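# Move the carton bin onto the top shelf

## Task

Carry the bin holding three small cartons from the low rack and set it on the highest shelf of the shelving unit so that its entire bottom rests on that shelf. All three cartons have to be upright inside the bin at the end. Release the bin and back the robot away from it. The robot must not topple or be left leaning, and the result counts only if it stays in place without the robot holding it.

## Robot and tools

ROBOT. A LinearBot: a base that can drive in any direction, carrying a column roughly 1.75 m high. A carriage slides up and down the column over 1.0 m (lift_m) and holds two identical six-joint arms, each ending in a two-finger gripper. The arm bases sit about 0.57 m + lift_m above the floor, 0.27 m ahead of the column and 0.33 m to each side; some carriage parts reach about 0.15 m lower than the arm bases. A hand can reach 0.78 m from its shoulder but only about 0.38 m below its arm base. A hand is roughly 0.16 m long, 0.1 m wide, 0.14 m with fingers open. Parked arm joints 1 to 6: 0, 0.05, 0.05, 1.45, 0, 0; with both parked the robot is about 0.95 m wide and 0.7 m long. Cameras: carriage_camera (fixed, facing forward, tilted about 20 degrees down), left_wrist_camera and right_wrist_camera (looking out past the fingertips). The wheels are strong (7 N m).

FRAMES. Base frame: origin on the floor below the base centre, x forward, y left, z up. left_hand and right_hand are reported in it, each the midpoint between that gripper's pads; quat_wxyz rotates base axes into hand axes (hand z runs along the fingers, fingers open along hand y; hand pointing straight up with joints 1, 5, 6 at 0 gives 1, 0, 0, 0). These readings drift from truth, more when the arm is far out. base_odometry is relative to where the base began the scene, counts wheel rotation only (slip looks like motion), heading positive to the left, -3.142 to 3.142.

execute_actions. Argument actions: a list holding one action or none (none just reports state and images). An action may contain base, joints, or both; they start together and may finish at different times. base is an offset from where the base last measured itself, with exactly one key: translate_m (metres, forward positive, -2 to 2), strafe_m (metres, left positive, -2 to 2) or rotate_rad (radians, counter-clockwise positive, -6.3 to 6.3). joints is a single dict of absolute targets by name covering both arms and the lift: lift_m 0 to 1 m; for each side (left_ and right_): joint1_rad -2.617 to 3.054 (swing about vertical, 0 ahead, positive left), joint2_rad 0 to 3.141 (shoulder: 0 upper arm level backward, 1.57 vertical, 3.14 level forward), joint3_rad 0 to 3.141 (elbow: 0 folded, 3.14 straight), joint4_rad -1.57 to 1.57 (wrist pitch, positive lifts fingertips), joint5_rad -1.57 to 1.57 (wrist yaw, positive turns fingertips to the right, opposite sense to joint 1), joint6_rad -2.094 to 2.094 (roll about the finger axis, positive clockwise viewed from the forearm), gripper_m 0 to 0.093 (pad gap in metres). Joints not named may still be driving toward earlier targets. Optional cameras: list of carriage_camera, left_wrist_camera, right_wrist_camera or all; omitted or null gives all, [] gives none. An unknown key, name or out-of-range number rejects the call and nothing moves. If a result reports a stop, the remaining motion calls in that same reply are skipped.

wait: seconds, 0 to 10; commands nothing and returns state and images. zoom_image: camera plus region [x0, y0, x1, y1] in pixels of that camera's latest full image, origin top-left, at most 504 by 504. read_manual: optional section, only "licences"; returns licence text, no motion. finished_scene: scene, the number of the current scene; irreversible, reports success. Replying with no tool call ends everything.

RESULTS. pictures lists image order. base_status and joint_status per motion: done (for the base, wheels turned the full amount even if slipping; a tiny move may stop short yet say done), off_target (resting away from target, maybe still pushing; normal for a gripper holding something), contact_stop or time_out (target dropped, holds in place), not_followed (arm targets withheld by a self-collision check; the line "joint command not followed" and a cause appear; the robot may retry them on later actions), limit_stop_at_motor_heat. on_its_own covers what the call did not command; "held at" is the held target, not the position. motor_effort is percent of maximum, positive toward higher joint values, peak of the last action in brackets; readings are biased and noisy. A lift effort that keeps dropping while lowering means a hand or load is resting on something. drive_wheels (ignore sign) higher at rest than after free driving means the base is still pressing. Joint torques and Motor temperatures follow arm joint order. MOTOR HOT appears from 75 °C; at 90 °C that arm halts 10 s, at 100 °C that arm goes limp and drops (OVER-TEMPERATURE FAULT). Stretched arms heat quickly even unloaded, and holding heats motors while you think. ARM HIT means an arm struck the robot hard.

CAUTIONS. The robot can tip and never recover; risk grows with a high carriage, extended arms, loads, pulling, and abrupt stops; about 1.5 kg per hand with both arms forward can topple it; only images reveal a lean. Base contact stops come late or not at all, arms are not watched during turns, and the base may coast about 0.3 m after an arm bumps something. After a blocked drive, back off about 0.2 m the way you came (or turn back), repeat if still pressed, then retry. The column can strike a table edge the base slipped under; reversing into such an edge can tip the robot. Arms have no contact stop and snap to target once freed. Never let arms hit or press each other hard; to untangle, move the withheld arm clear first, the other afterwards. A hand sags 10 to 17 cm under 1 kg and a straight arm may not lift 1 kg. Grip force is about 45 to 60 N per pad. Loose objects may get a brief shove now and then. Avoid drops, slams and hard pushes; the robot holds its last command while you compose a reply. Faster robot motion is preferred.

Each tool is called after "Emit:" by a JSON object that holds its "name" and its "arguments", one argument or row to a line.

## Session

Emit:
{"name": "execute_actions", "arguments": {
  "actions": []
}}

Scene clock: 0.00 s.
Joint torques (N m, as the arm reports them, + toward a larger angle): no reading
Motor temperatures (°C, as the motors report them): left_arm=[21 21 23 20 24 20] | right_arm=[22 23 23 23 20 20]
base_odometry: x=+0.000 y=+0.000 heading=+0.000 (m, m, rad; odometry frame)
base_status: not commanded
joint_positions: lift_m=+0.301 left_joint1_rad=+0.006 left_joint2_rad=+0.053 left_joint3_rad=+0.044 left_joint4_rad=+1.454 left_joint5_rad=-0.062 left_joint6_rad=+0.027 left_gripper_m=+0.095 right_joint1_rad=-0.025 right_joint2_rad=+0.049 right_joint3_rad=+0.054 right_joint4_rad=+1.434 right_joint5_rad=+0.002 right_joint6_rad=-0.010 right_gripper_m=+0.094
joint_status: not commanded
motor_effort: lift_m=+25 drive_wheels=+3 (%)
left_hand: x=+0.3128 y=+0.3289 z=+1.3157 quat_wxyz=(+0.997, -0.030, +0.063, +0.018) (m; base frame)
right_hand: x=+0.3135 y=-0.3192 z=+1.3183 quat_wxyz=(+0.998, +0.001, +0.066, -0.018) (m; base frame)
pictures: carriage_camera, left_wrist_camera, right_wrist_camera
Images, in order (width x height): carriage_camera 672x504, left_wrist_camera 672x504, right_wrist_camera 672x504.

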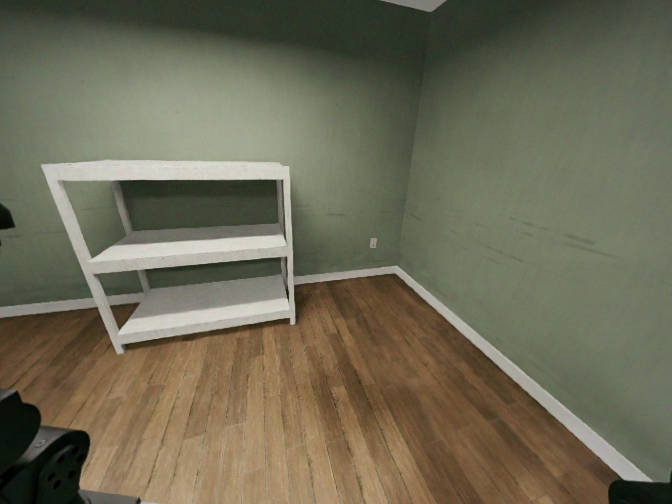

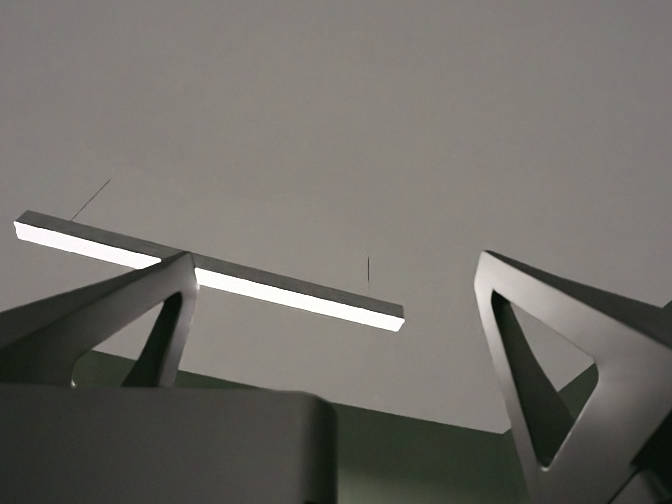

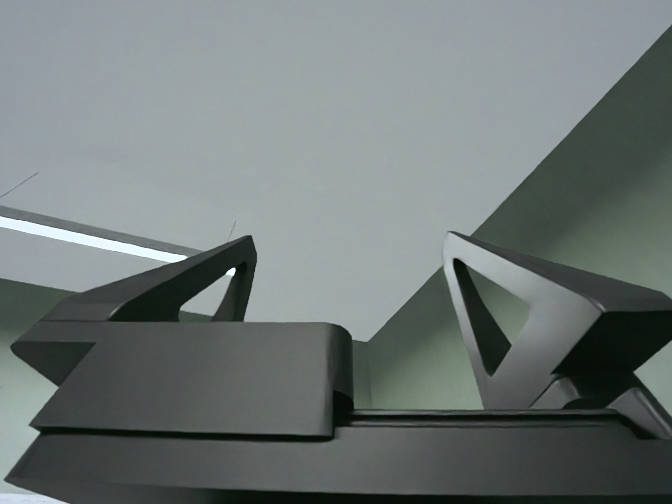

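Emit:
{"name": "execute_actions", "arguments": {
  "actions": [
    {"base": {"rotate_rad": 1.2}}
  ],
  "cameras": ["carriage_camera"]
}}

Scene clock: 7.93 s.
Joint torques (N m, as the arm reports them, + toward a larger angle): left_arm=[ 0.31  4.94  5.56 -0.29 -0.14  0.01] | right_arm=[ 0.11  4.21  5.81 -0.24 -0.09  0.02]
Motor temperatures (°C, as the motors report them): left_arm=[21 21 24 20 24 20] | right_arm=[22 24 24 23 20 20]
base_odometry: x=+0.000 y=+0.000 heading=+1.199 (m, m, rad; odometry frame)
base_status: done
joint_positions: lift_m=+0.301 left_joint1_rad=+0.006 left_joint2_rad=+0.053 left_joint3_rad=+0.044 left_joint4_rad=+1.454 left_joint5_rad=-0.062 left_joint6_rad=+0.027 left_gripper_m=+0.095 right_joint1_rad=-0.025 right_joint2_rad=+0.049 right_joint3_rad=+0.054 right_joint4_rad=+1.432 right_joint5_rad=+0.002 right_joint6_rad=-0.010 right_gripper_m=+0.094
joint_status: not commanded
motor_effort: lift_m=+25(25) drive_wheels=+12(20) (%)
left_hand: x=+0.3128 y=+0.3289 z=+1.3157 quat_wxyz=(+0.997, -0.030, +0.063, +0.018) (m; base frame)
right_hand: x=+0.3139 y=-0.3192 z=+1.3182 quat_wxyz=(+0.998, +0.001, +0.067, -0.018) (m; base frame)
pictures: carriage_camera
Images, in order (width x height): carriage_camera 672x504.

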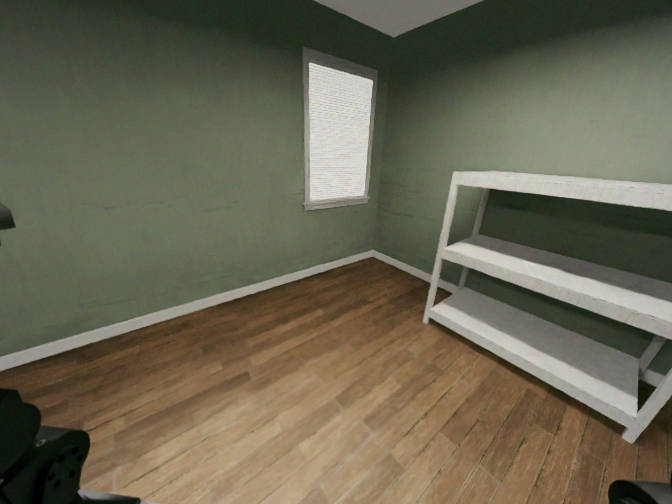

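Emit:
{"name": "execute_actions", "arguments": {
  "actions": [
    {"base": {"rotate_rad": 1.5}}
  ],
  "cameras": ["carriage_camera"]
}}

Scene clock: 12.83 s.
Joint torques (N m, as the arm reports them, + toward a larger angle): left_arm=[ 0.26  5.    5.5  -0.32 -0.13  0.01] | right_arm=[ 0.11  4.29  5.91 -0.22 -0.1   0.02]
Motor temperatures (°C, as the motors report them): left_arm=[21 21 24 20 24 20] | right_arm=[22 24 24 23 20 20]
base_odometry: x=+0.000 y=+0.000 heading=+2.699 (m, m, rad; odometry frame)
base_status: done
joint_positions: lift_m=+0.301 left_joint1_rad=+0.006 left_joint2_rad=+0.053 left_joint3_rad=+0.044 left_joint4_rad=+1.454 left_joint5_rad=-0.062 left_joint6_rad=+0.027 left_gripper_m=+0.095 right_joint1_rad=-0.025 right_joint2_rad=+0.049 right_joint3_rad=+0.054 right_joint4_rad=+1.432 right_joint5_rad=+0.002 right_joint6_rad=-0.010 right_gripper_m=+0.094
joint_status: not commanded
motor_effort: lift_m=+25(25) drive_wheels=+11(21) (%)
left_hand: x=+0.3128 y=+0.3289 z=+1.3157 quat_wxyz=(+0.997, -0.030, +0.063, +0.018) (m; base frame)
right_hand: x=+0.3140 y=-0.3192 z=+1.3182 quat_wxyz=(+0.998, +0.001, +0.067, -0.018) (m; base frame)
pictures: carriage_camera
Images, in order (width x height): carriage_camera 672x504.

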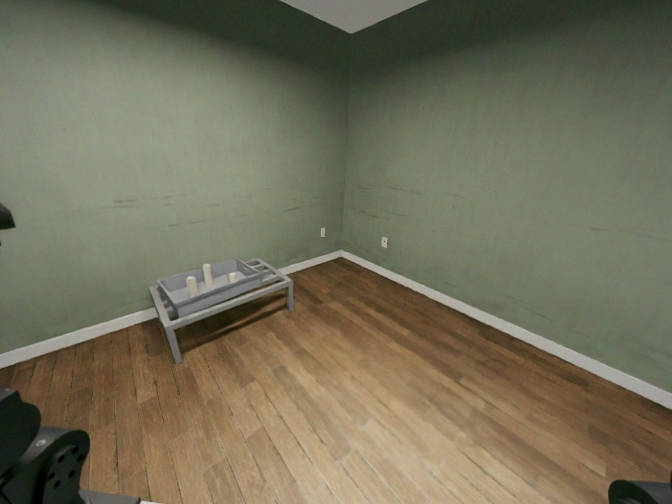

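Emit:
{"name": "zoom_image", "arguments": {
  "camera": "carriage_camera",
  "region": [130, 240, 320, 370]
}}

Region (130, 240, 320, 370) of carriage_camera's 672x504 image, scaled by 2.653, with more detail than that image has; it fills the top 345 rows of this view, and the rest is white.

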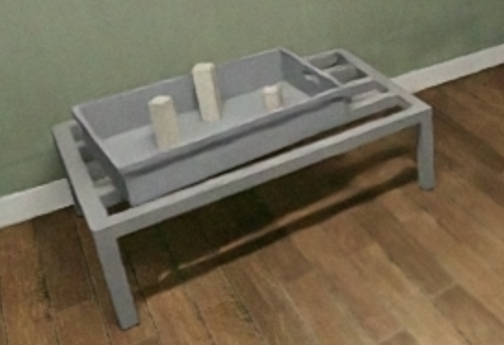

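Emit:
{"name": "execute_actions", "arguments": {
  "actions": [
    {"base": {"rotate_rad": 0.745}}
  ],
  "cameras": ["carriage_camera"]
}}

Emit:
{"name": "execute_actions", "arguments": {
  "actions": [
    {"base": {"strafe_m": -0.6}}
  ],
  "cameras": ["carriage_camera"]
}}

Scene clock: 45.83 s.
Joint torques (N m, as the arm reports them, + toward a larger angle): left_arm=[ 0.27  4.89  5.51 -0.29 -0.14  0.01] | right_arm=[ 0.08  4.33  5.78 -0.22 -0.1   0.02]
Motor temperatures (°C, as the motors report them): left_arm=[21 22 26 20 24 20] | right_arm=[22 25 27 23 20 20]
base_odometry: x=+0.000 y=+0.000 heading=-2.840 (m, m, rad; odometry frame)
base_status: done
joint_positions: lift_m=+0.301 left_joint1_rad=+0.006 left_joint2_rad=+0.053 left_joint3_rad=+0.044 left_joint4_rad=+1.454 left_joint5_rad=-0.062 left_joint6_rad=+0.027 left_gripper_m=+0.095 right_joint1_rad=-0.025 right_joint2_rad=+0.049 right_joint3_rad=+0.054 right_joint4_rad=+1.432 right_joint5_rad=+0.002 right_joint6_rad=-0.010 right_gripper_m=+0.094
joint_status: not commanded
motor_effort: lift_m=+25(25) drive_wheels=+12(22) (%)
left_hand: x=+0.3128 y=+0.3289 z=+1.3157 quat_wxyz=(+0.997, -0.030, +0.063, +0.018) (m; base frame)
right_hand: x=+0.3139 y=-0.3192 z=+1.3182 quat_wxyz=(+0.998, +0.001, +0.067, -0.018) (m; base frame)
pictures: carriage_camera
Images, in order (width x height): carriage_camera 672x504.

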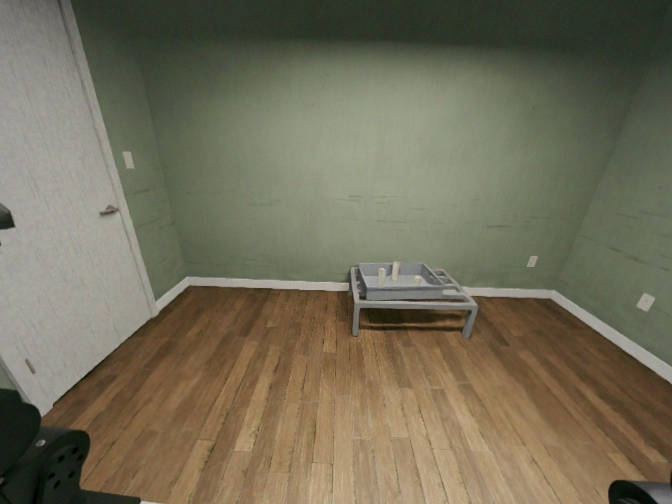

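Scene clock: 49.20 s.
Joint torques (N m, as the arm reports them, + toward a larger angle): left_arm=[ 0.28  4.94  5.49 -0.32 -0.12  0.02] | right_arm=[ 0.16  4.38  5.87 -0.24 -0.12  0.02]
Motor temperatures (°C, as the motors report them): left_arm=[21 22 27 20 24 20] | right_arm=[22 25 27 23 20 20]
base_odometry: x=-0.179 y=+0.573 heading=-2.839 (m, m, rad; odometry frame)
base_status: done
joint_positions: lift_m=+0.301 left_joint1_rad=+0.006 left_joint2_rad=+0.053 left_joint3_rad=+0.044 left_joint4_rad=+1.454 left_joint5_rad=-0.062 left_joint6_rad=+0.027 left_gripper_m=+0.095 right_joint1_rad=-0.025 right_joint2_rad=+0.049 right_joint3_rad=+0.054 right_joint4_rad=+1.432 right_joint5_rad=+0.002 right_joint6_rad=-0.010 right_gripper_m=+0.094
joint_status: not commanded
motor_effort: lift_m=+25(25) drive_wheels=-9(25) (%)
left_hand: x=+0.3128 y=+0.3289 z=+1.3157 quat_wxyz=(+0.997, -0.030, +0.063, +0.018) (m; base frame)
right_hand: x=+0.3139 y=-0.3192 z=+1.3182 quat_wxyz=(+0.998, +0.001, +0.067, -0.018) (m; base frame)
pictures: carriage_camera
Images, in order (width x height): carriage_camera 672x504.

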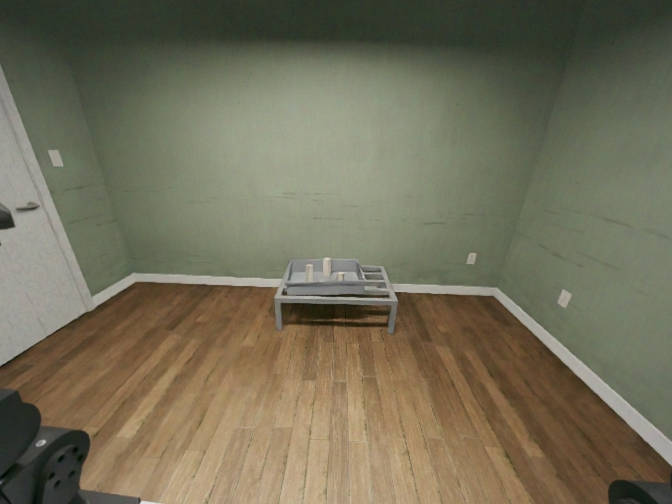

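Emit:
{"name": "execute_actions", "arguments": {
  "actions": [
    {"base": {"translate_m": 0.9}}
  ],
  "cameras": ["carriage_camera"]
}}

Scene clock: 57.87 s.
Joint torques (N m, as the arm reports them, + toward a larger angle): left_arm=[ 0.3   4.91  5.55 -0.3  -0.13  0.02] | right_arm=[ 0.09  4.41  5.78 -0.23 -0.1   0.03]
Motor temperatures (°C, as the motors report them): left_arm=[21 22 27 20 24 20] | right_arm=[22 25 27 23 20 20]
base_odometry: x=-1.039 y=+0.306 heading=-2.840 (m, m, rad; odometry frame)
base_status: done
joint_positions: lift_m=+0.301 left_joint1_rad=+0.006 left_joint2_rad=+0.053 left_joint3_rad=+0.044 left_joint4_rad=+1.455 left_joint5_rad=-0.062 left_joint6_rad=+0.027 left_gripper_m=+0.095 right_joint1_rad=-0.025 right_joint2_rad=+0.049 right_joint3_rad=+0.054 right_joint4_rad=+1.432 right_joint5_rad=+0.002 right_joint6_rad=-0.010 right_gripper_m=+0.094
joint_status: not commanded
motor_effort: lift_m=+25(25) drive_wheels=-7(17) (%)
left_hand: x=+0.3126 y=+0.3289 z=+1.3157 quat_wxyz=(+0.997, -0.031, +0.063, +0.018) (m; base frame)
right_hand: x=+0.3139 y=-0.3192 z=+1.3182 quat_wxyz=(+0.998, +0.001, +0.067, -0.018) (m; base frame)
pictures: carriage_camera
Images, in order (width x height): carriage_camera 672x504.

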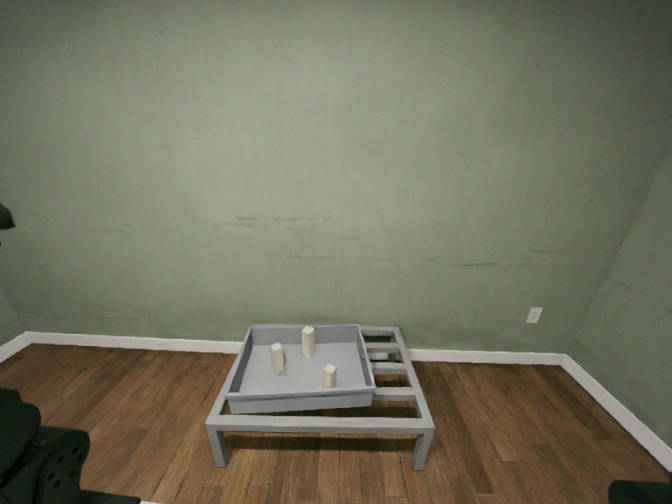

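Emit:
{"name": "zoom_image", "arguments": {
  "camera": "carriage_camera",
  "region": [190, 300, 450, 480]
}}

Region (190, 300, 450, 480) of carriage_camera's 672x504 image, scaled by 1.938, with more detail than that image has; it fills the top 349 rows of this view, and the rest is white.

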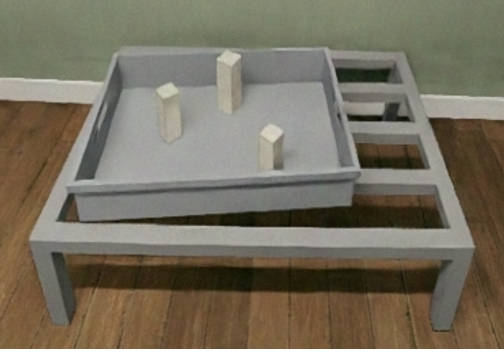

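Emit:
{"name": "execute_actions", "arguments": {
  "actions": [
    {"base": {"rotate_rad": 0.07}, "joints": {"left_joint1_rad": -0.08, "left_joint2_rad": 2.528, "left_joint3_rad": 1.232, "left_joint4_rad": -0.275, "left_joint5_rad": 0, "left_joint6_rad": 0, "right_joint1_rad": 0.08, "right_joint2_rad": 2.528, "right_joint3_rad": 1.232, "right_joint4_rad": -0.275, "right_joint5_rad": 0, "right_joint6_rad": 0}}
  ]
}}

Emit:
{"name": "execute_actions", "arguments": {
  "actions": [
    {"base": {"strafe_m": 0.07}, "joints": {"lift_m": 0.16}}
  ]
}}

Scene clock: 121.00 s.
Joint torques (N m, as the arm reports them, + toward a larger angle): left_arm=[ -0.2  -12.22   4.19   0.32  -0.11  -0.06] | right_arm=[  0.41 -10.52   3.39   0.24  -0.1    0.05]
Motor temperatures (°C, as the motors report them): left_arm=[21 23 29 21 24 20] | right_arm=[22 26 29 23 20 20]
base_odometry: x=-1.039 y=+0.306 heading=-2.771 (m, m, rad; odometry frame)
base_status: done
joint_positions: lift_m=+0.301 left_joint1_rad=-0.073 left_joint2_rad=+2.533 left_joint3_rad=+1.218 left_joint4_rad=-0.275 left_joint5_rad=-0.004 left_joint6_rad=+0.005 left_gripper_m=+0.095 right_joint1_rad=+0.076 right_joint2_rad=+2.524 right_joint3_rad=+1.230 right_joint4_rad=-0.276 right_joint5_rad=+0.002 right_joint6_rad=-0.003 right_gripper_m=+0.094
joint_status: all done
motor_effort: lift_m=+25(25) drive_wheels=-6(14) (%)
left_hand: x=+0.6310 y=+0.2930 z=+0.6837 quat_wxyz=(-0.010, +0.039, +0.999, +0.003) (m; base frame)
right_hand: x=+0.6391 y=-0.2911 z=+0.6880 quat_wxyz=(+0.000, -0.039, +0.999, -0.001) (m; base frame)
pictures: carriage_camera, left_wrist_camera, right_wrist_camera
Images, in order (width x height): carriage_camera 672x504, left_wrist_camera 672x504, right_wrist_camera 672x504.

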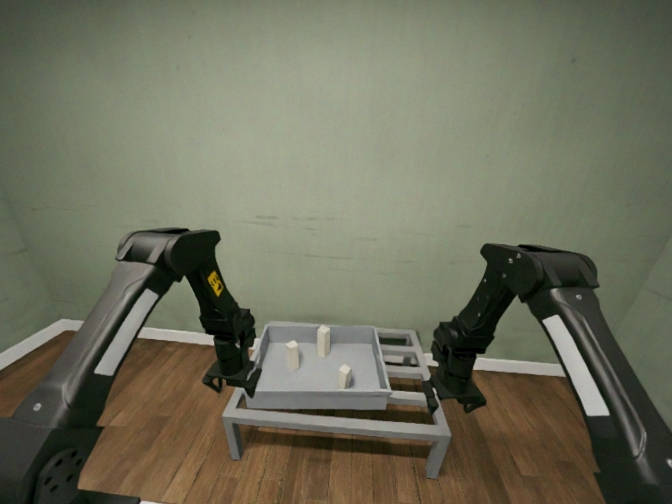

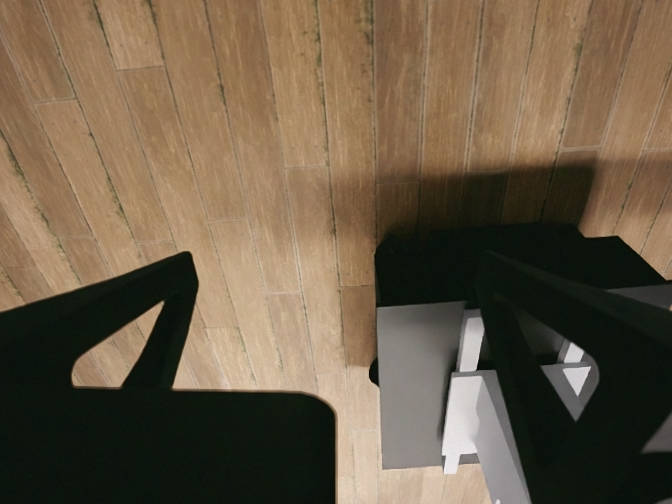

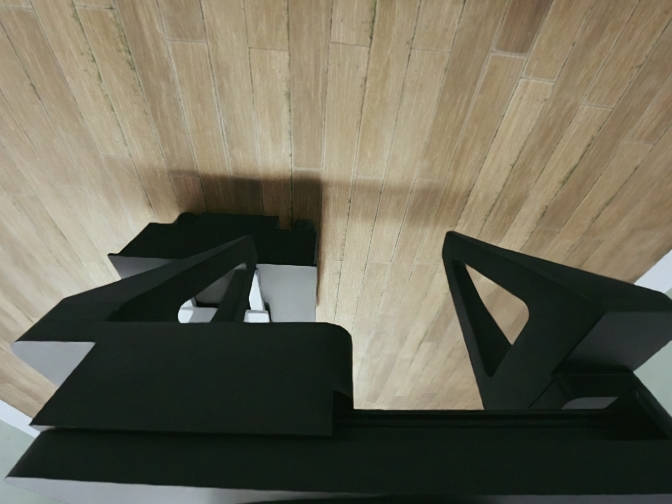

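Scene clock: 122.43 s.
Joint torques (N m, as the arm reports them, + toward a larger angle): left_arm=[  0.09 -12.43   4.17   0.34  -0.1   -0.04] | right_arm=[  0.11 -10.53   3.47   0.22  -0.08   0.05]
Motor temperatures (°C, as the motors report them): left_arm=[21 23 29 21 24 20] | right_arm=[22 26 29 23 20 20]
base_odometry: x=-1.014 y=+0.240 heading=-2.771 (m, m, rad; odometry frame)
base_status: done
joint_positions: lift_m=+0.160 left_joint1_rad=-0.078 left_joint2_rad=+2.534 left_joint3_rad=+1.218 left_joint4_rad=-0.275 left_joint5_rad=-0.004 left_joint6_rad=+0.005 left_gripper_m=+0.095 right_joint1_rad=+0.078 right_joint2_rad=+2.524 right_joint3_rad=+1.230 right_joint4_rad=-0.275 right_joint5_rad=+0.002 right_joint6_rad=-0.003 right_gripper_m=+0.094
joint_status: all done
motor_effort: lift_m=+23(22) drive_wheels=-5(14) (%)
left_hand: x=+0.6303 y=+0.2914 z=+0.5427 quat_wxyz=(-0.011, +0.041, +0.999, +0.002) (m; base frame)
right_hand: x=+0.6395 y=-0.2901 z=+0.5477 quat_wxyz=(+0.001, -0.040, +0.999, -0.001) (m; base frame)
pictures: carriage_camera, left_wrist_camera, right_wrist_camera
Images, in order (width x height): carriage_camera 672x504, left_wrist_camera 672x504, right_wrist_camera 672x504.

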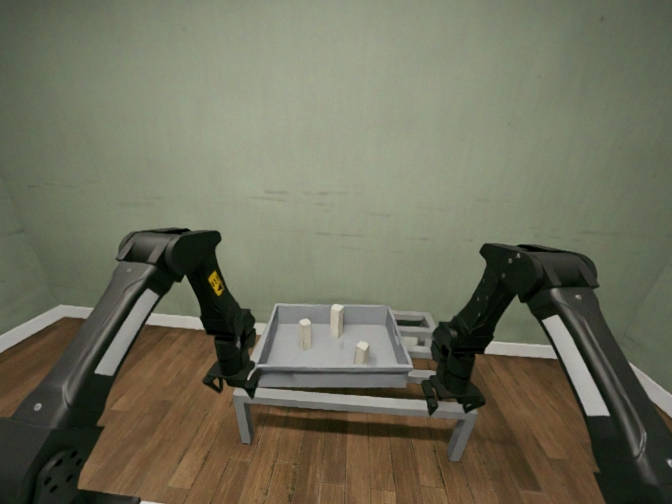

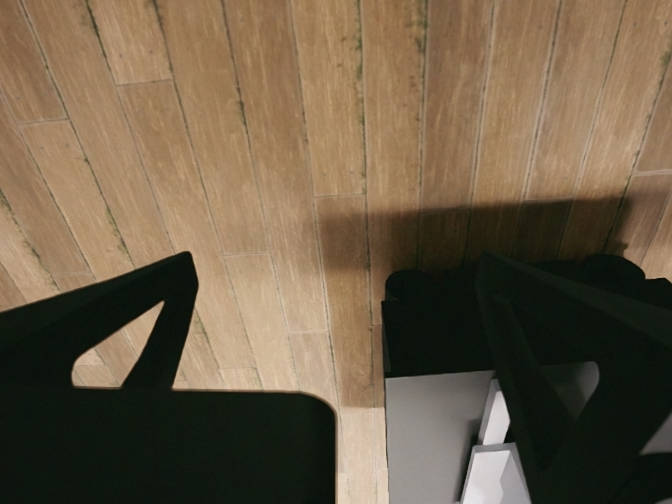

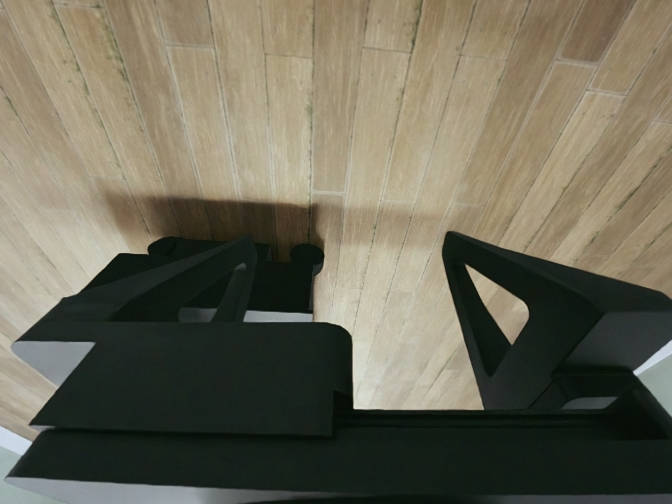

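Emit:
{"name": "zoom_image", "arguments": {
  "camera": "carriage_camera",
  "region": [190, 290, 500, 470]
}}

Region (190, 290, 500, 470) of carriage_camera's 672x504 image, scaled by 1.626, with more detail than that image has; it fills the top 293 rows of this view, and the rest is white.

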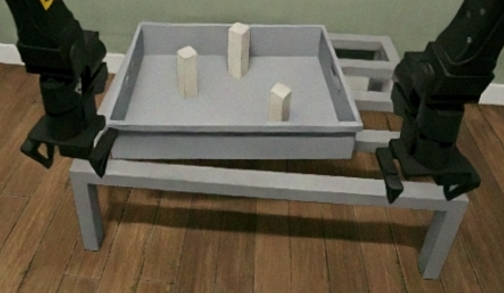

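Emit:
{"name": "execute_actions", "arguments": {
  "actions": [
    {"base": {"translate_m": 0.42}}
  ]
}}

Scene clock: 135.90 s.
Joint torques (N m, as the arm reports them, + toward a larger angle): left_arm=[  0.13 -12.24   4.05   0.33  -0.11  -0.04] | right_arm=[  0.23 -10.45   3.49   0.23  -0.1    0.04]
Motor temperatures (°C, as the motors report them): left_arm=[21 27 28 21 24 20] | right_arm=[22 30 28 23 20 20]
base_odometry: x=-1.405 y=+0.087 heading=-2.769 (m, m, rad; odometry frame)
base_status: done
joint_positions: lift_m=+0.160 left_joint1_rad=-0.078 left_joint2_rad=+2.534 left_joint3_rad=+1.218 left_joint4_rad=-0.275 left_joint5_rad=-0.004 left_joint6_rad=+0.005 left_gripper_m=+0.095 right_joint1_rad=+0.078 right_joint2_rad=+2.524 right_joint3_rad=+1.230 right_joint4_rad=-0.275 right_joint5_rad=+0.002 right_joint6_rad=-0.003 right_gripper_m=+0.094
joint_status: not commanded
motor_effort: lift_m=+22(23) drive_wheels=-10(20) (%)
left_hand: x=+0.6303 y=+0.2914 z=+0.5427 quat_wxyz=(-0.011, +0.041, +0.999, +0.002) (m; base frame)
right_hand: x=+0.6395 y=-0.2901 z=+0.5477 quat_wxyz=(+0.001, -0.040, +0.999, -0.001) (m; base frame)
pictures: carriage_camera, left_wrist_camera, right_wrist_camera
Images, in order (width x height): carriage_camera 672x504, left_wrist_camera 672x504, right_wrist_camera 672x504.

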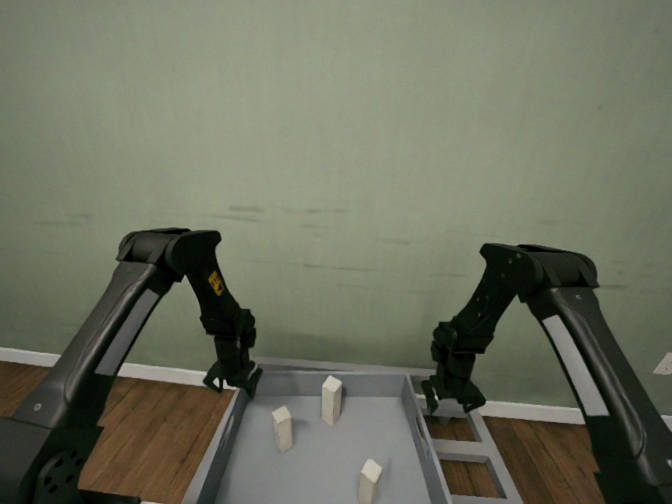

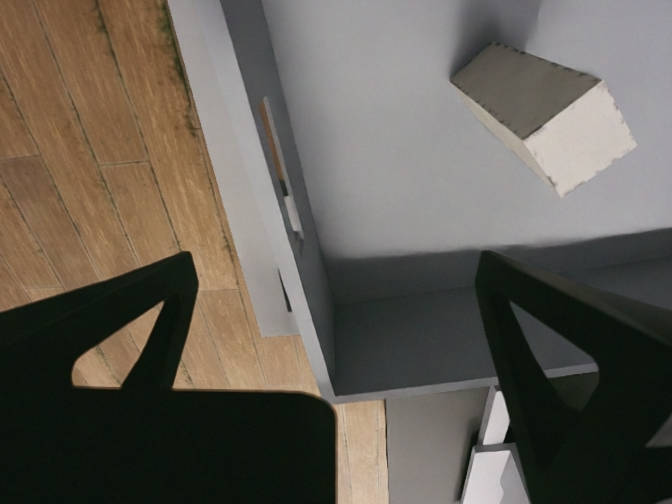

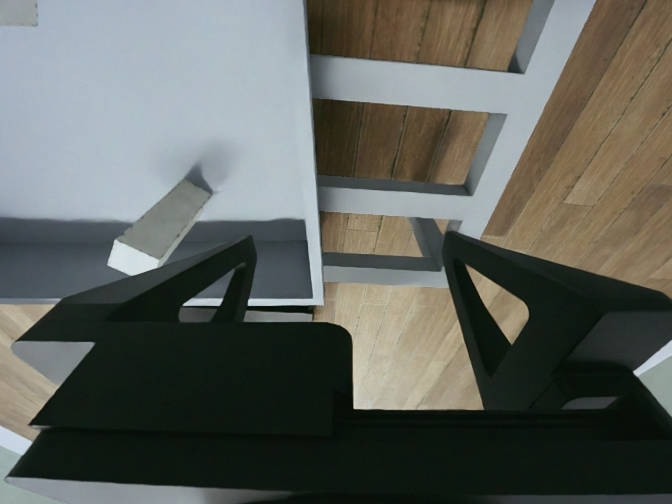

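Emit:
{"name": "execute_actions", "arguments": {
  "actions": [
    {"base": {"strafe_m": 0.045}, "joints": {"lift_m": 0.09, "left_joint1_rad": -0.04, "left_joint6_rad": -0.04, "right_joint1_rad": 0.04, "right_joint6_rad": 0.04}}
  ]
}}

Scene clock: 163.07 s.
Joint torques (N m, as the arm reports them, + toward a larger angle): left_arm=[  0.44 -12.25   4.08   0.33  -0.11  -0.04] | right_arm=[  0.45 -10.83   3.44   0.24  -0.09   0.06]
Motor temperatures (°C, as the motors report them): left_arm=[21 32 28 21 24 20] | right_arm=[22 35 27 23 20 20]
base_odometry: x=-1.389 y=+0.045 heading=-2.770 (m, m, rad; odometry frame)
base_status: done
joint_positions: lift_m=+0.090 left_joint1_rad=-0.044 left_joint2_rad=+2.535 left_joint3_rad=+1.218 left_joint4_rad=-0.274 left_joint5_rad=-0.003 left_joint6_rad=-0.034 left_gripper_m=+0.095 right_joint1_rad=+0.037 right_joint2_rad=+2.527 right_joint3_rad=+1.230 right_joint4_rad=-0.274 right_joint5_rad=+0.002 right_joint6_rad=+0.036 right_gripper_m=+0.094
joint_status: all done
motor_effort: lift_m=+23(23) drive_wheels=+6(20) (%)
left_hand: x=+0.6311 y=+0.3031 z=+0.4725 quat_wxyz=(-0.010, +0.005, +1.000, +0.002) (m; base frame)
right_hand: x=+0.6395 y=-0.3051 z=+0.4765 quat_wxyz=(+0.000, +0.000, +1.000, -0.001) (m; base frame)
pictures: carriage_camera, left_wrist_camera, right_wrist_camera
Images, in order (width x height): carriage_camera 672x504, left_wrist_camera 672x504, right_wrist_camera 672x504.

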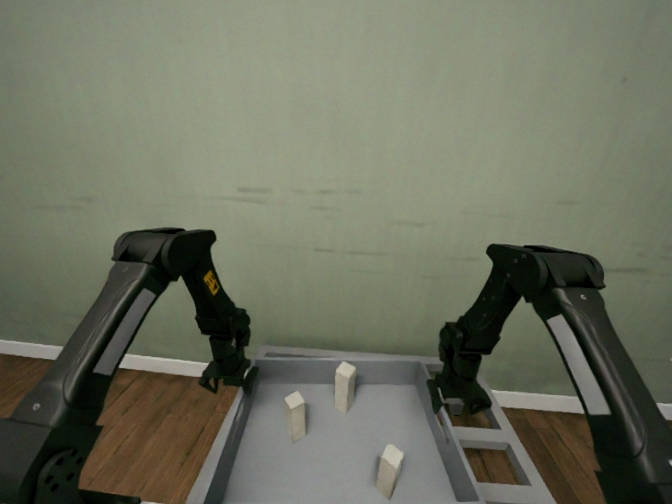

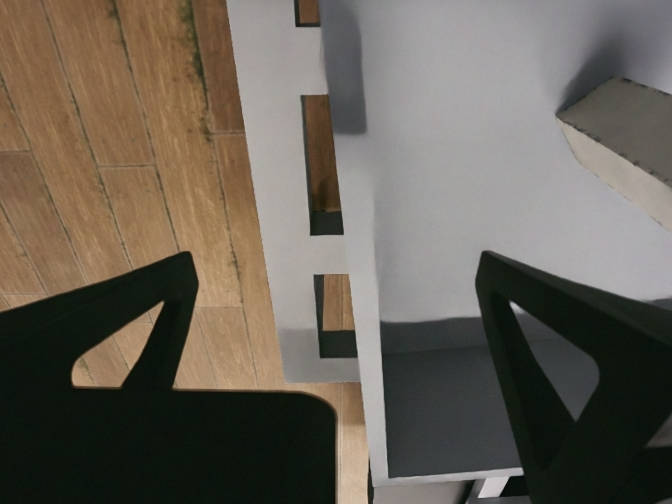

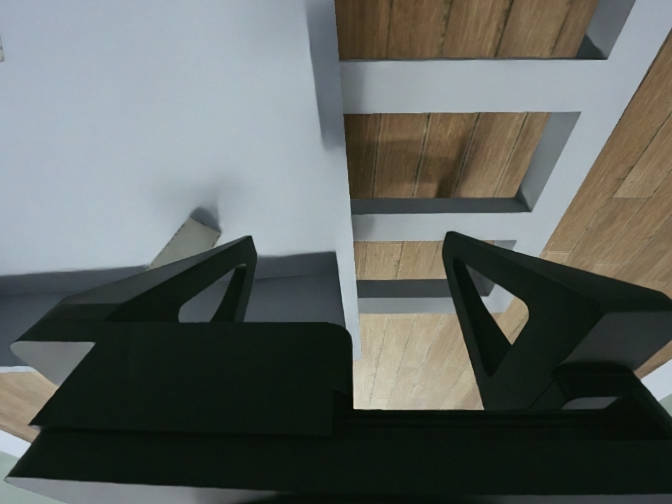

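Emit:
{"name": "zoom_image", "arguments": {
  "camera": "carriage_camera",
  "region": [180, 300, 520, 504]
}}

Region (180, 300, 520, 504) of carriage_camera's 672x504 image, scaled by 1.482, with more detail than that image has; it fills the top 302 rows of this view, and the rest is white.

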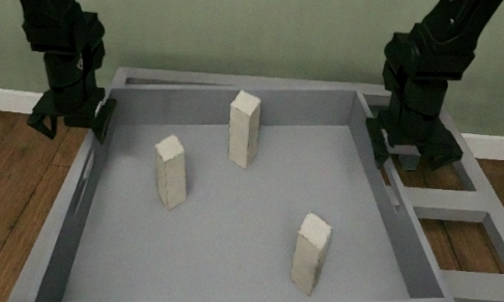

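Emit:
{"name": "execute_actions", "arguments": {
  "actions": [
    {"joints": {"lift_m": 0.04, "left_joint1_rad": -0.07, "left_joint2_rad": 2.646, "left_joint3_rad": 1.277, "left_joint4_rad": -0.201, "left_joint6_rad": -0.14, "right_joint2_rad": 2.646, "right_joint3_rad": 1.277, "right_joint4_rad": -0.201, "right_joint6_rad": -0.03}}
  ]
}}

Scene clock: 187.23 s.
Joint torques (N m, as the arm reports them, + toward a larger angle): left_arm=[  0.04 -13.61   3.29   0.35  -0.13  -0.06] | right_arm=[  0.36 -11.81   2.9    0.27  -0.11  -0.01]
Motor temperatures (°C, as the motors report them): left_arm=[21 34 28 21 24 20] | right_arm=[22 38 27 23 20 20]
base_odometry: x=-1.389 y=+0.045 heading=-2.770 (m, m, rad; odometry frame)
base_status: not commanded
joint_positions: lift_m=+0.040 left_joint1_rad=-0.067 left_joint2_rad=+2.663 left_joint3_rad=+1.268 left_joint4_rad=-0.206 left_joint5_rad=-0.003 left_joint6_rad=-0.134 left_gripper_m=+0.095 right_joint1_rad=+0.037 right_joint2_rad=+2.658 right_joint3_rad=+1.279 right_joint4_rad=-0.205 right_joint5_rad=+0.002 right_joint6_rad=-0.027 right_gripper_m=+0.094
joint_status: all done
motor_effort: lift_m=+24(27) drive_wheels=+6(6) (%)
left_hand: x=+0.6282 y=+0.2951 z=+0.3848 quat_wxyz=(-0.015, -0.033, +0.999, +0.003) (m; base frame)
right_hand: x=+0.6359 y=-0.3052 z=+0.3875 quat_wxyz=(-0.007, -0.032, +0.999, -0.001) (m; base frame)
pictures: carriage_camera, left_wrist_camera, right_wrist_camera
Images, in order (width x height): carriage_camera 672x504, left_wrist_camera 672x504, right_wrist_camera 672x504.

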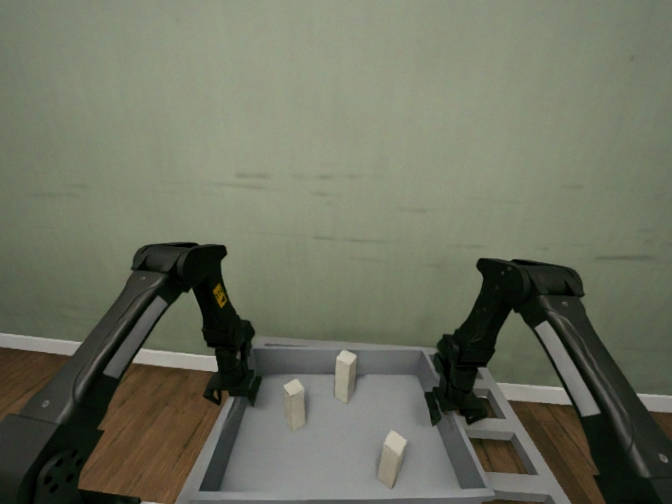

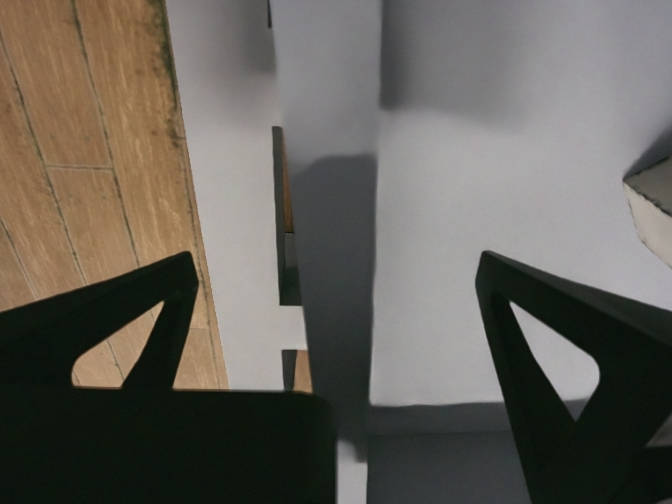

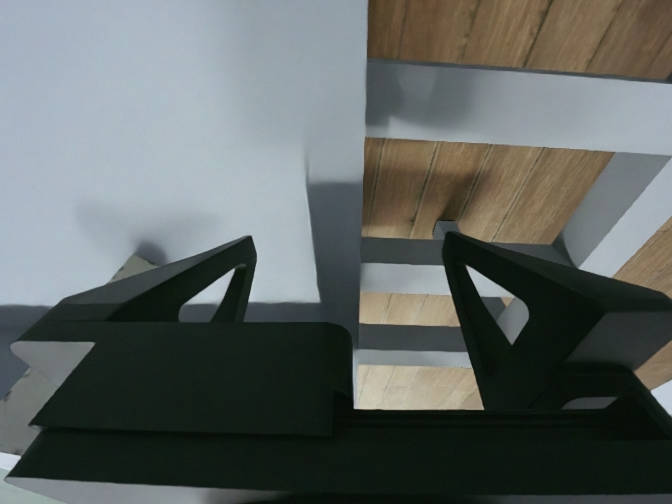

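Emit:
{"name": "execute_actions", "arguments": {
  "actions": [
    {"joints": {"lift_m": 0.008}}
  ]
}}

Scene clock: 191.63 s.
Joint torques (N m, as the arm reports them, + toward a larger angle): left_arm=[ -0.03 -11.12   3.48   0.45  -0.09  -0.07] | right_arm=[ 0.45 -9.93  2.97  0.25 -0.08  0.  ]
Motor temperatures (°C, as the motors report them): left_arm=[21 35 27 21 24 20] | right_arm=[22 39 27 23 20 20]
base_odometry: x=-1.389 y=+0.045 heading=-2.770 (m, m, rad; odometry frame)
base_status: not commanded
joint_positions: lift_m=+0.008 left_joint1_rad=-0.067 left_joint2_rad=+2.631 left_joint3_rad=+1.268 left_joint4_rad=-0.205 left_joint5_rad=-0.003 left_joint6_rad=-0.134 left_gripper_m=+0.095 right_joint1_rad=+0.037 right_joint2_rad=+2.629 right_joint3_rad=+1.279 right_joint4_rad=-0.196 right_joint5_rad=+0.001 right_joint6_rad=-0.027 right_gripper_m=+0.094
joint_status: all done
motor_effort: lift_m=+20(22) drive_wheels=+6(6) (%)
left_hand: x=+0.6399 y=+0.2943 z=+0.3642 quat_wxyz=(+0.002, -0.034, +0.999, +0.001) (m; base frame)
right_hand: x=+0.6482 y=-0.3047 z=+0.3659 quat_wxyz=(+0.012, -0.032, +0.999, +0.000) (m; base frame)
pictures: carriage_camera, left_wrist_camera, right_wrist_camera
Images, in order (width x height): carriage_camera 672x504, left_wrist_camera 672x504, right_wrist_camera 672x504.

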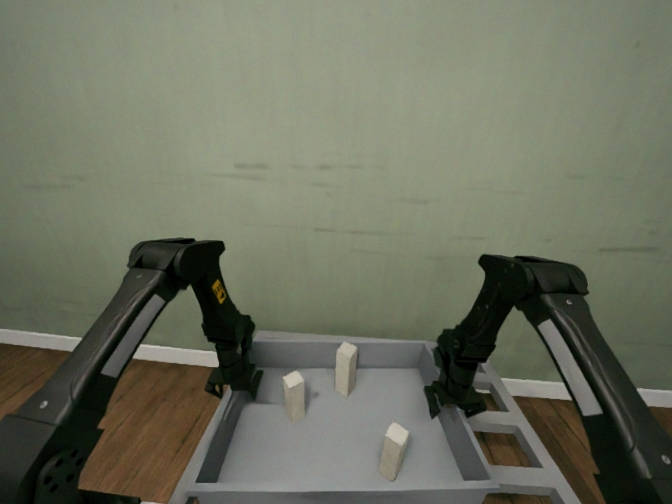

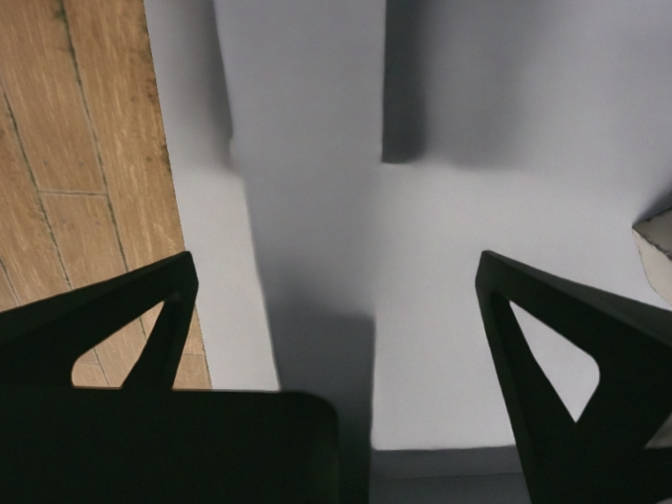

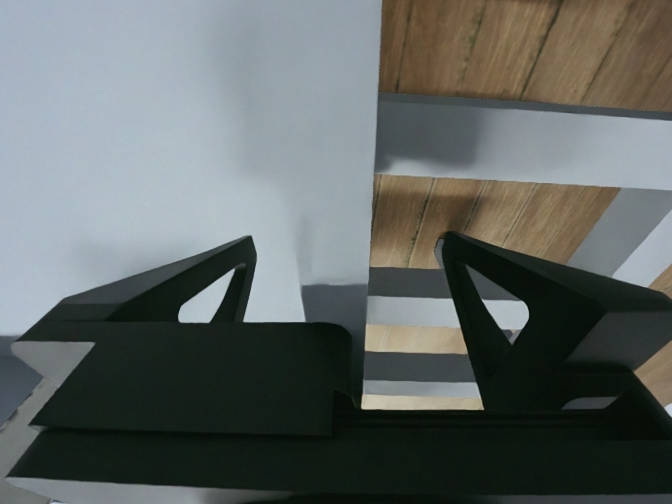

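Emit:
{"name": "execute_actions", "arguments": {
  "actions": [
    {"joints": {"lift_m": 0.022, "left_gripper_m": 0.0, "right_gripper_m": 0.0}}
  ]
}}

Scene clock: 195.57 s.
Joint torques (N m, as the arm reports them, + toward a larger angle): left_arm=[ -0.57 -11.97   3.55   0.34  -0.4    0.06] | right_arm=[  1.04 -10.45   2.89   0.26   0.37   0.04]
Motor temperatures (°C, as the motors report them): left_arm=[21 35 27 21 24 20] | right_arm=[22 39 27 23 20 20]
base_odometry: x=-1.389 y=+0.045 heading=-2.770 (m, m, rad; odometry frame)
base_status: not commanded
joint_positions: lift_m=+0.022 left_joint1_rad=-0.058 left_joint2_rad=+2.645 left_joint3_rad=+1.268 left_joint4_rad=-0.200 left_joint5_rad=+0.027 left_joint6_rad=-0.147 left_gripper_m=+0.008 right_joint1_rad=+0.028 right_joint2_rad=+2.639 right_joint3_rad=+1.279 right_joint4_rad=-0.202 right_joint5_rad=-0.052 right_joint6_rad=-0.033 right_gripper_m=+0.008
joint_status: left_gripper_m off_target (ended at +0.008, target +0.000); right_gripper_m off_target (ended at +0.008, target +0.000); the others done
motor_effort: lift_m=+26(30) drive_wheels=+6(6) (%)
left_hand: x=+0.6360 y=+0.2928 z=+0.3727 quat_wxyz=(-0.004, -0.044, +0.999, -0.013) (m; base frame)
right_hand: x=+0.6430 y=-0.2989 z=+0.3760 quat_wxyz=(+0.004, -0.031, +0.999, +0.026) (m; base frame)
pictures: carriage_camera, left_wrist_camera, right_wrist_camera
Images, in order (width x height): carriage_camera 672x504, left_wrist_camera 672x504, right_wrist_camera 672x504.

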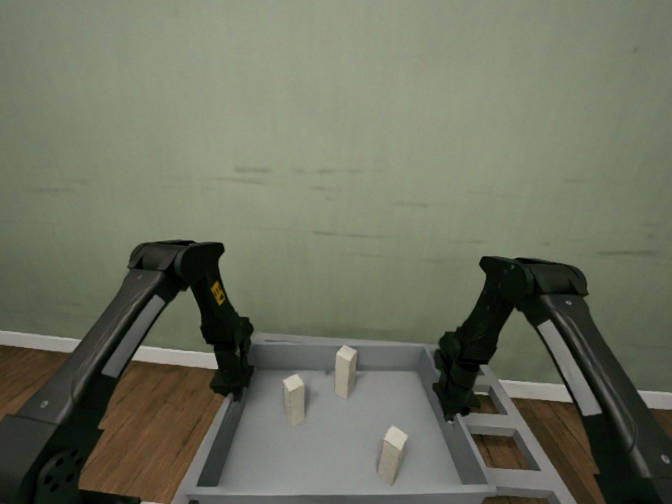

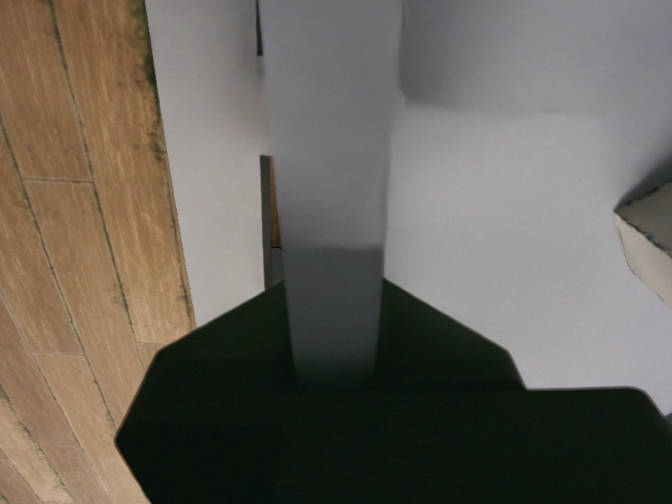

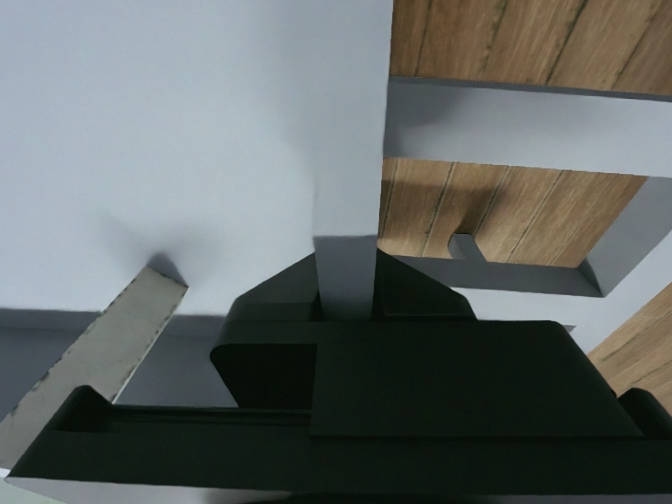

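Emit:
{"name": "execute_actions", "arguments": {
  "actions": [
    {"joints": {"lift_m": 0.15}}
  ]
}}

Scene clock: 199.60 s.
Joint torques (N m, as the arm reports them, + toward a larger angle): left_arm=[ -0.61 -14.92   3.14   0.16  -0.45   0.08] | right_arm=[  1.07 -13.15   2.54   0.07   0.39   0.09]
Motor temperatures (°C, as the motors report them): left_arm=[21 35 27 21 24 20] | right_arm=[22 39 27 23 20 20]
base_odometry: x=-1.389 y=+0.045 heading=-2.770 (m, m, rad; odometry frame)
base_status: not commanded
joint_positions: lift_m=+0.150 left_joint1_rad=-0.058 left_joint2_rad=+2.682 left_joint3_rad=+1.268 left_joint4_rad=-0.186 left_joint5_rad=+0.030 left_joint6_rad=-0.147 left_gripper_m=+0.008 right_joint1_rad=+0.028 right_joint2_rad=+2.675 right_joint3_rad=+1.279 right_joint4_rad=-0.192 right_joint5_rad=-0.054 right_joint6_rad=-0.034 right_gripper_m=+0.008
joint_status: all done
motor_effort: lift_m=+28(35) drive_wheels=+6(6) (%)
left_hand: x=+0.6263 y=+0.2928 z=+0.4883 quat_wxyz=(-0.016, -0.045, +0.999, -0.013) (m; base frame)
right_hand: x=+0.6331 y=-0.2989 z=+0.4918 quat_wxyz=(-0.008, -0.031, +0.999, +0.027) (m; base frame)
pictures: carriage_camera, left_wrist_camera, right_wrist_camera
Images, in order (width x height): carriage_camera 672x504, left_wrist_camera 672x504, right_wrist_camera 672x504.

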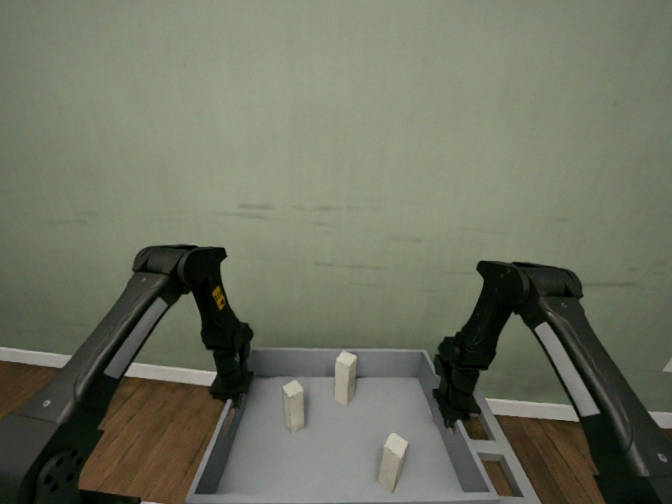

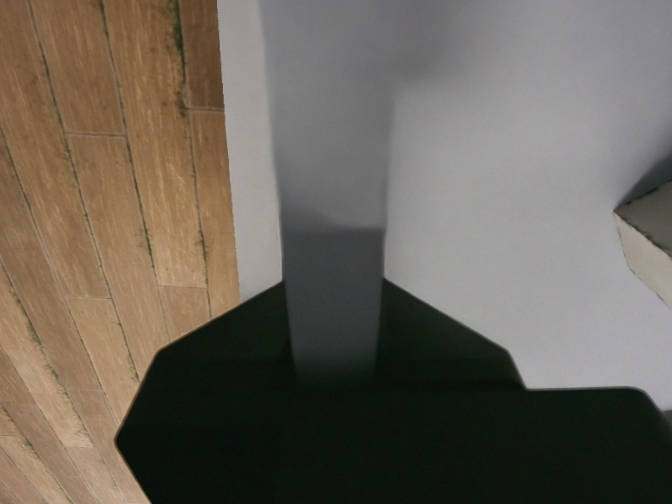

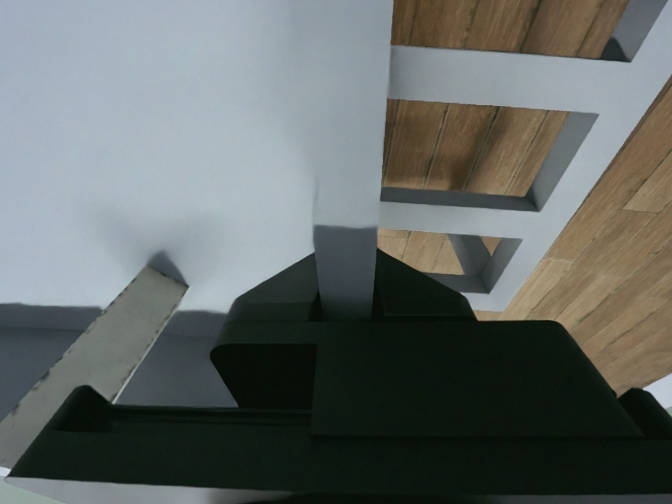

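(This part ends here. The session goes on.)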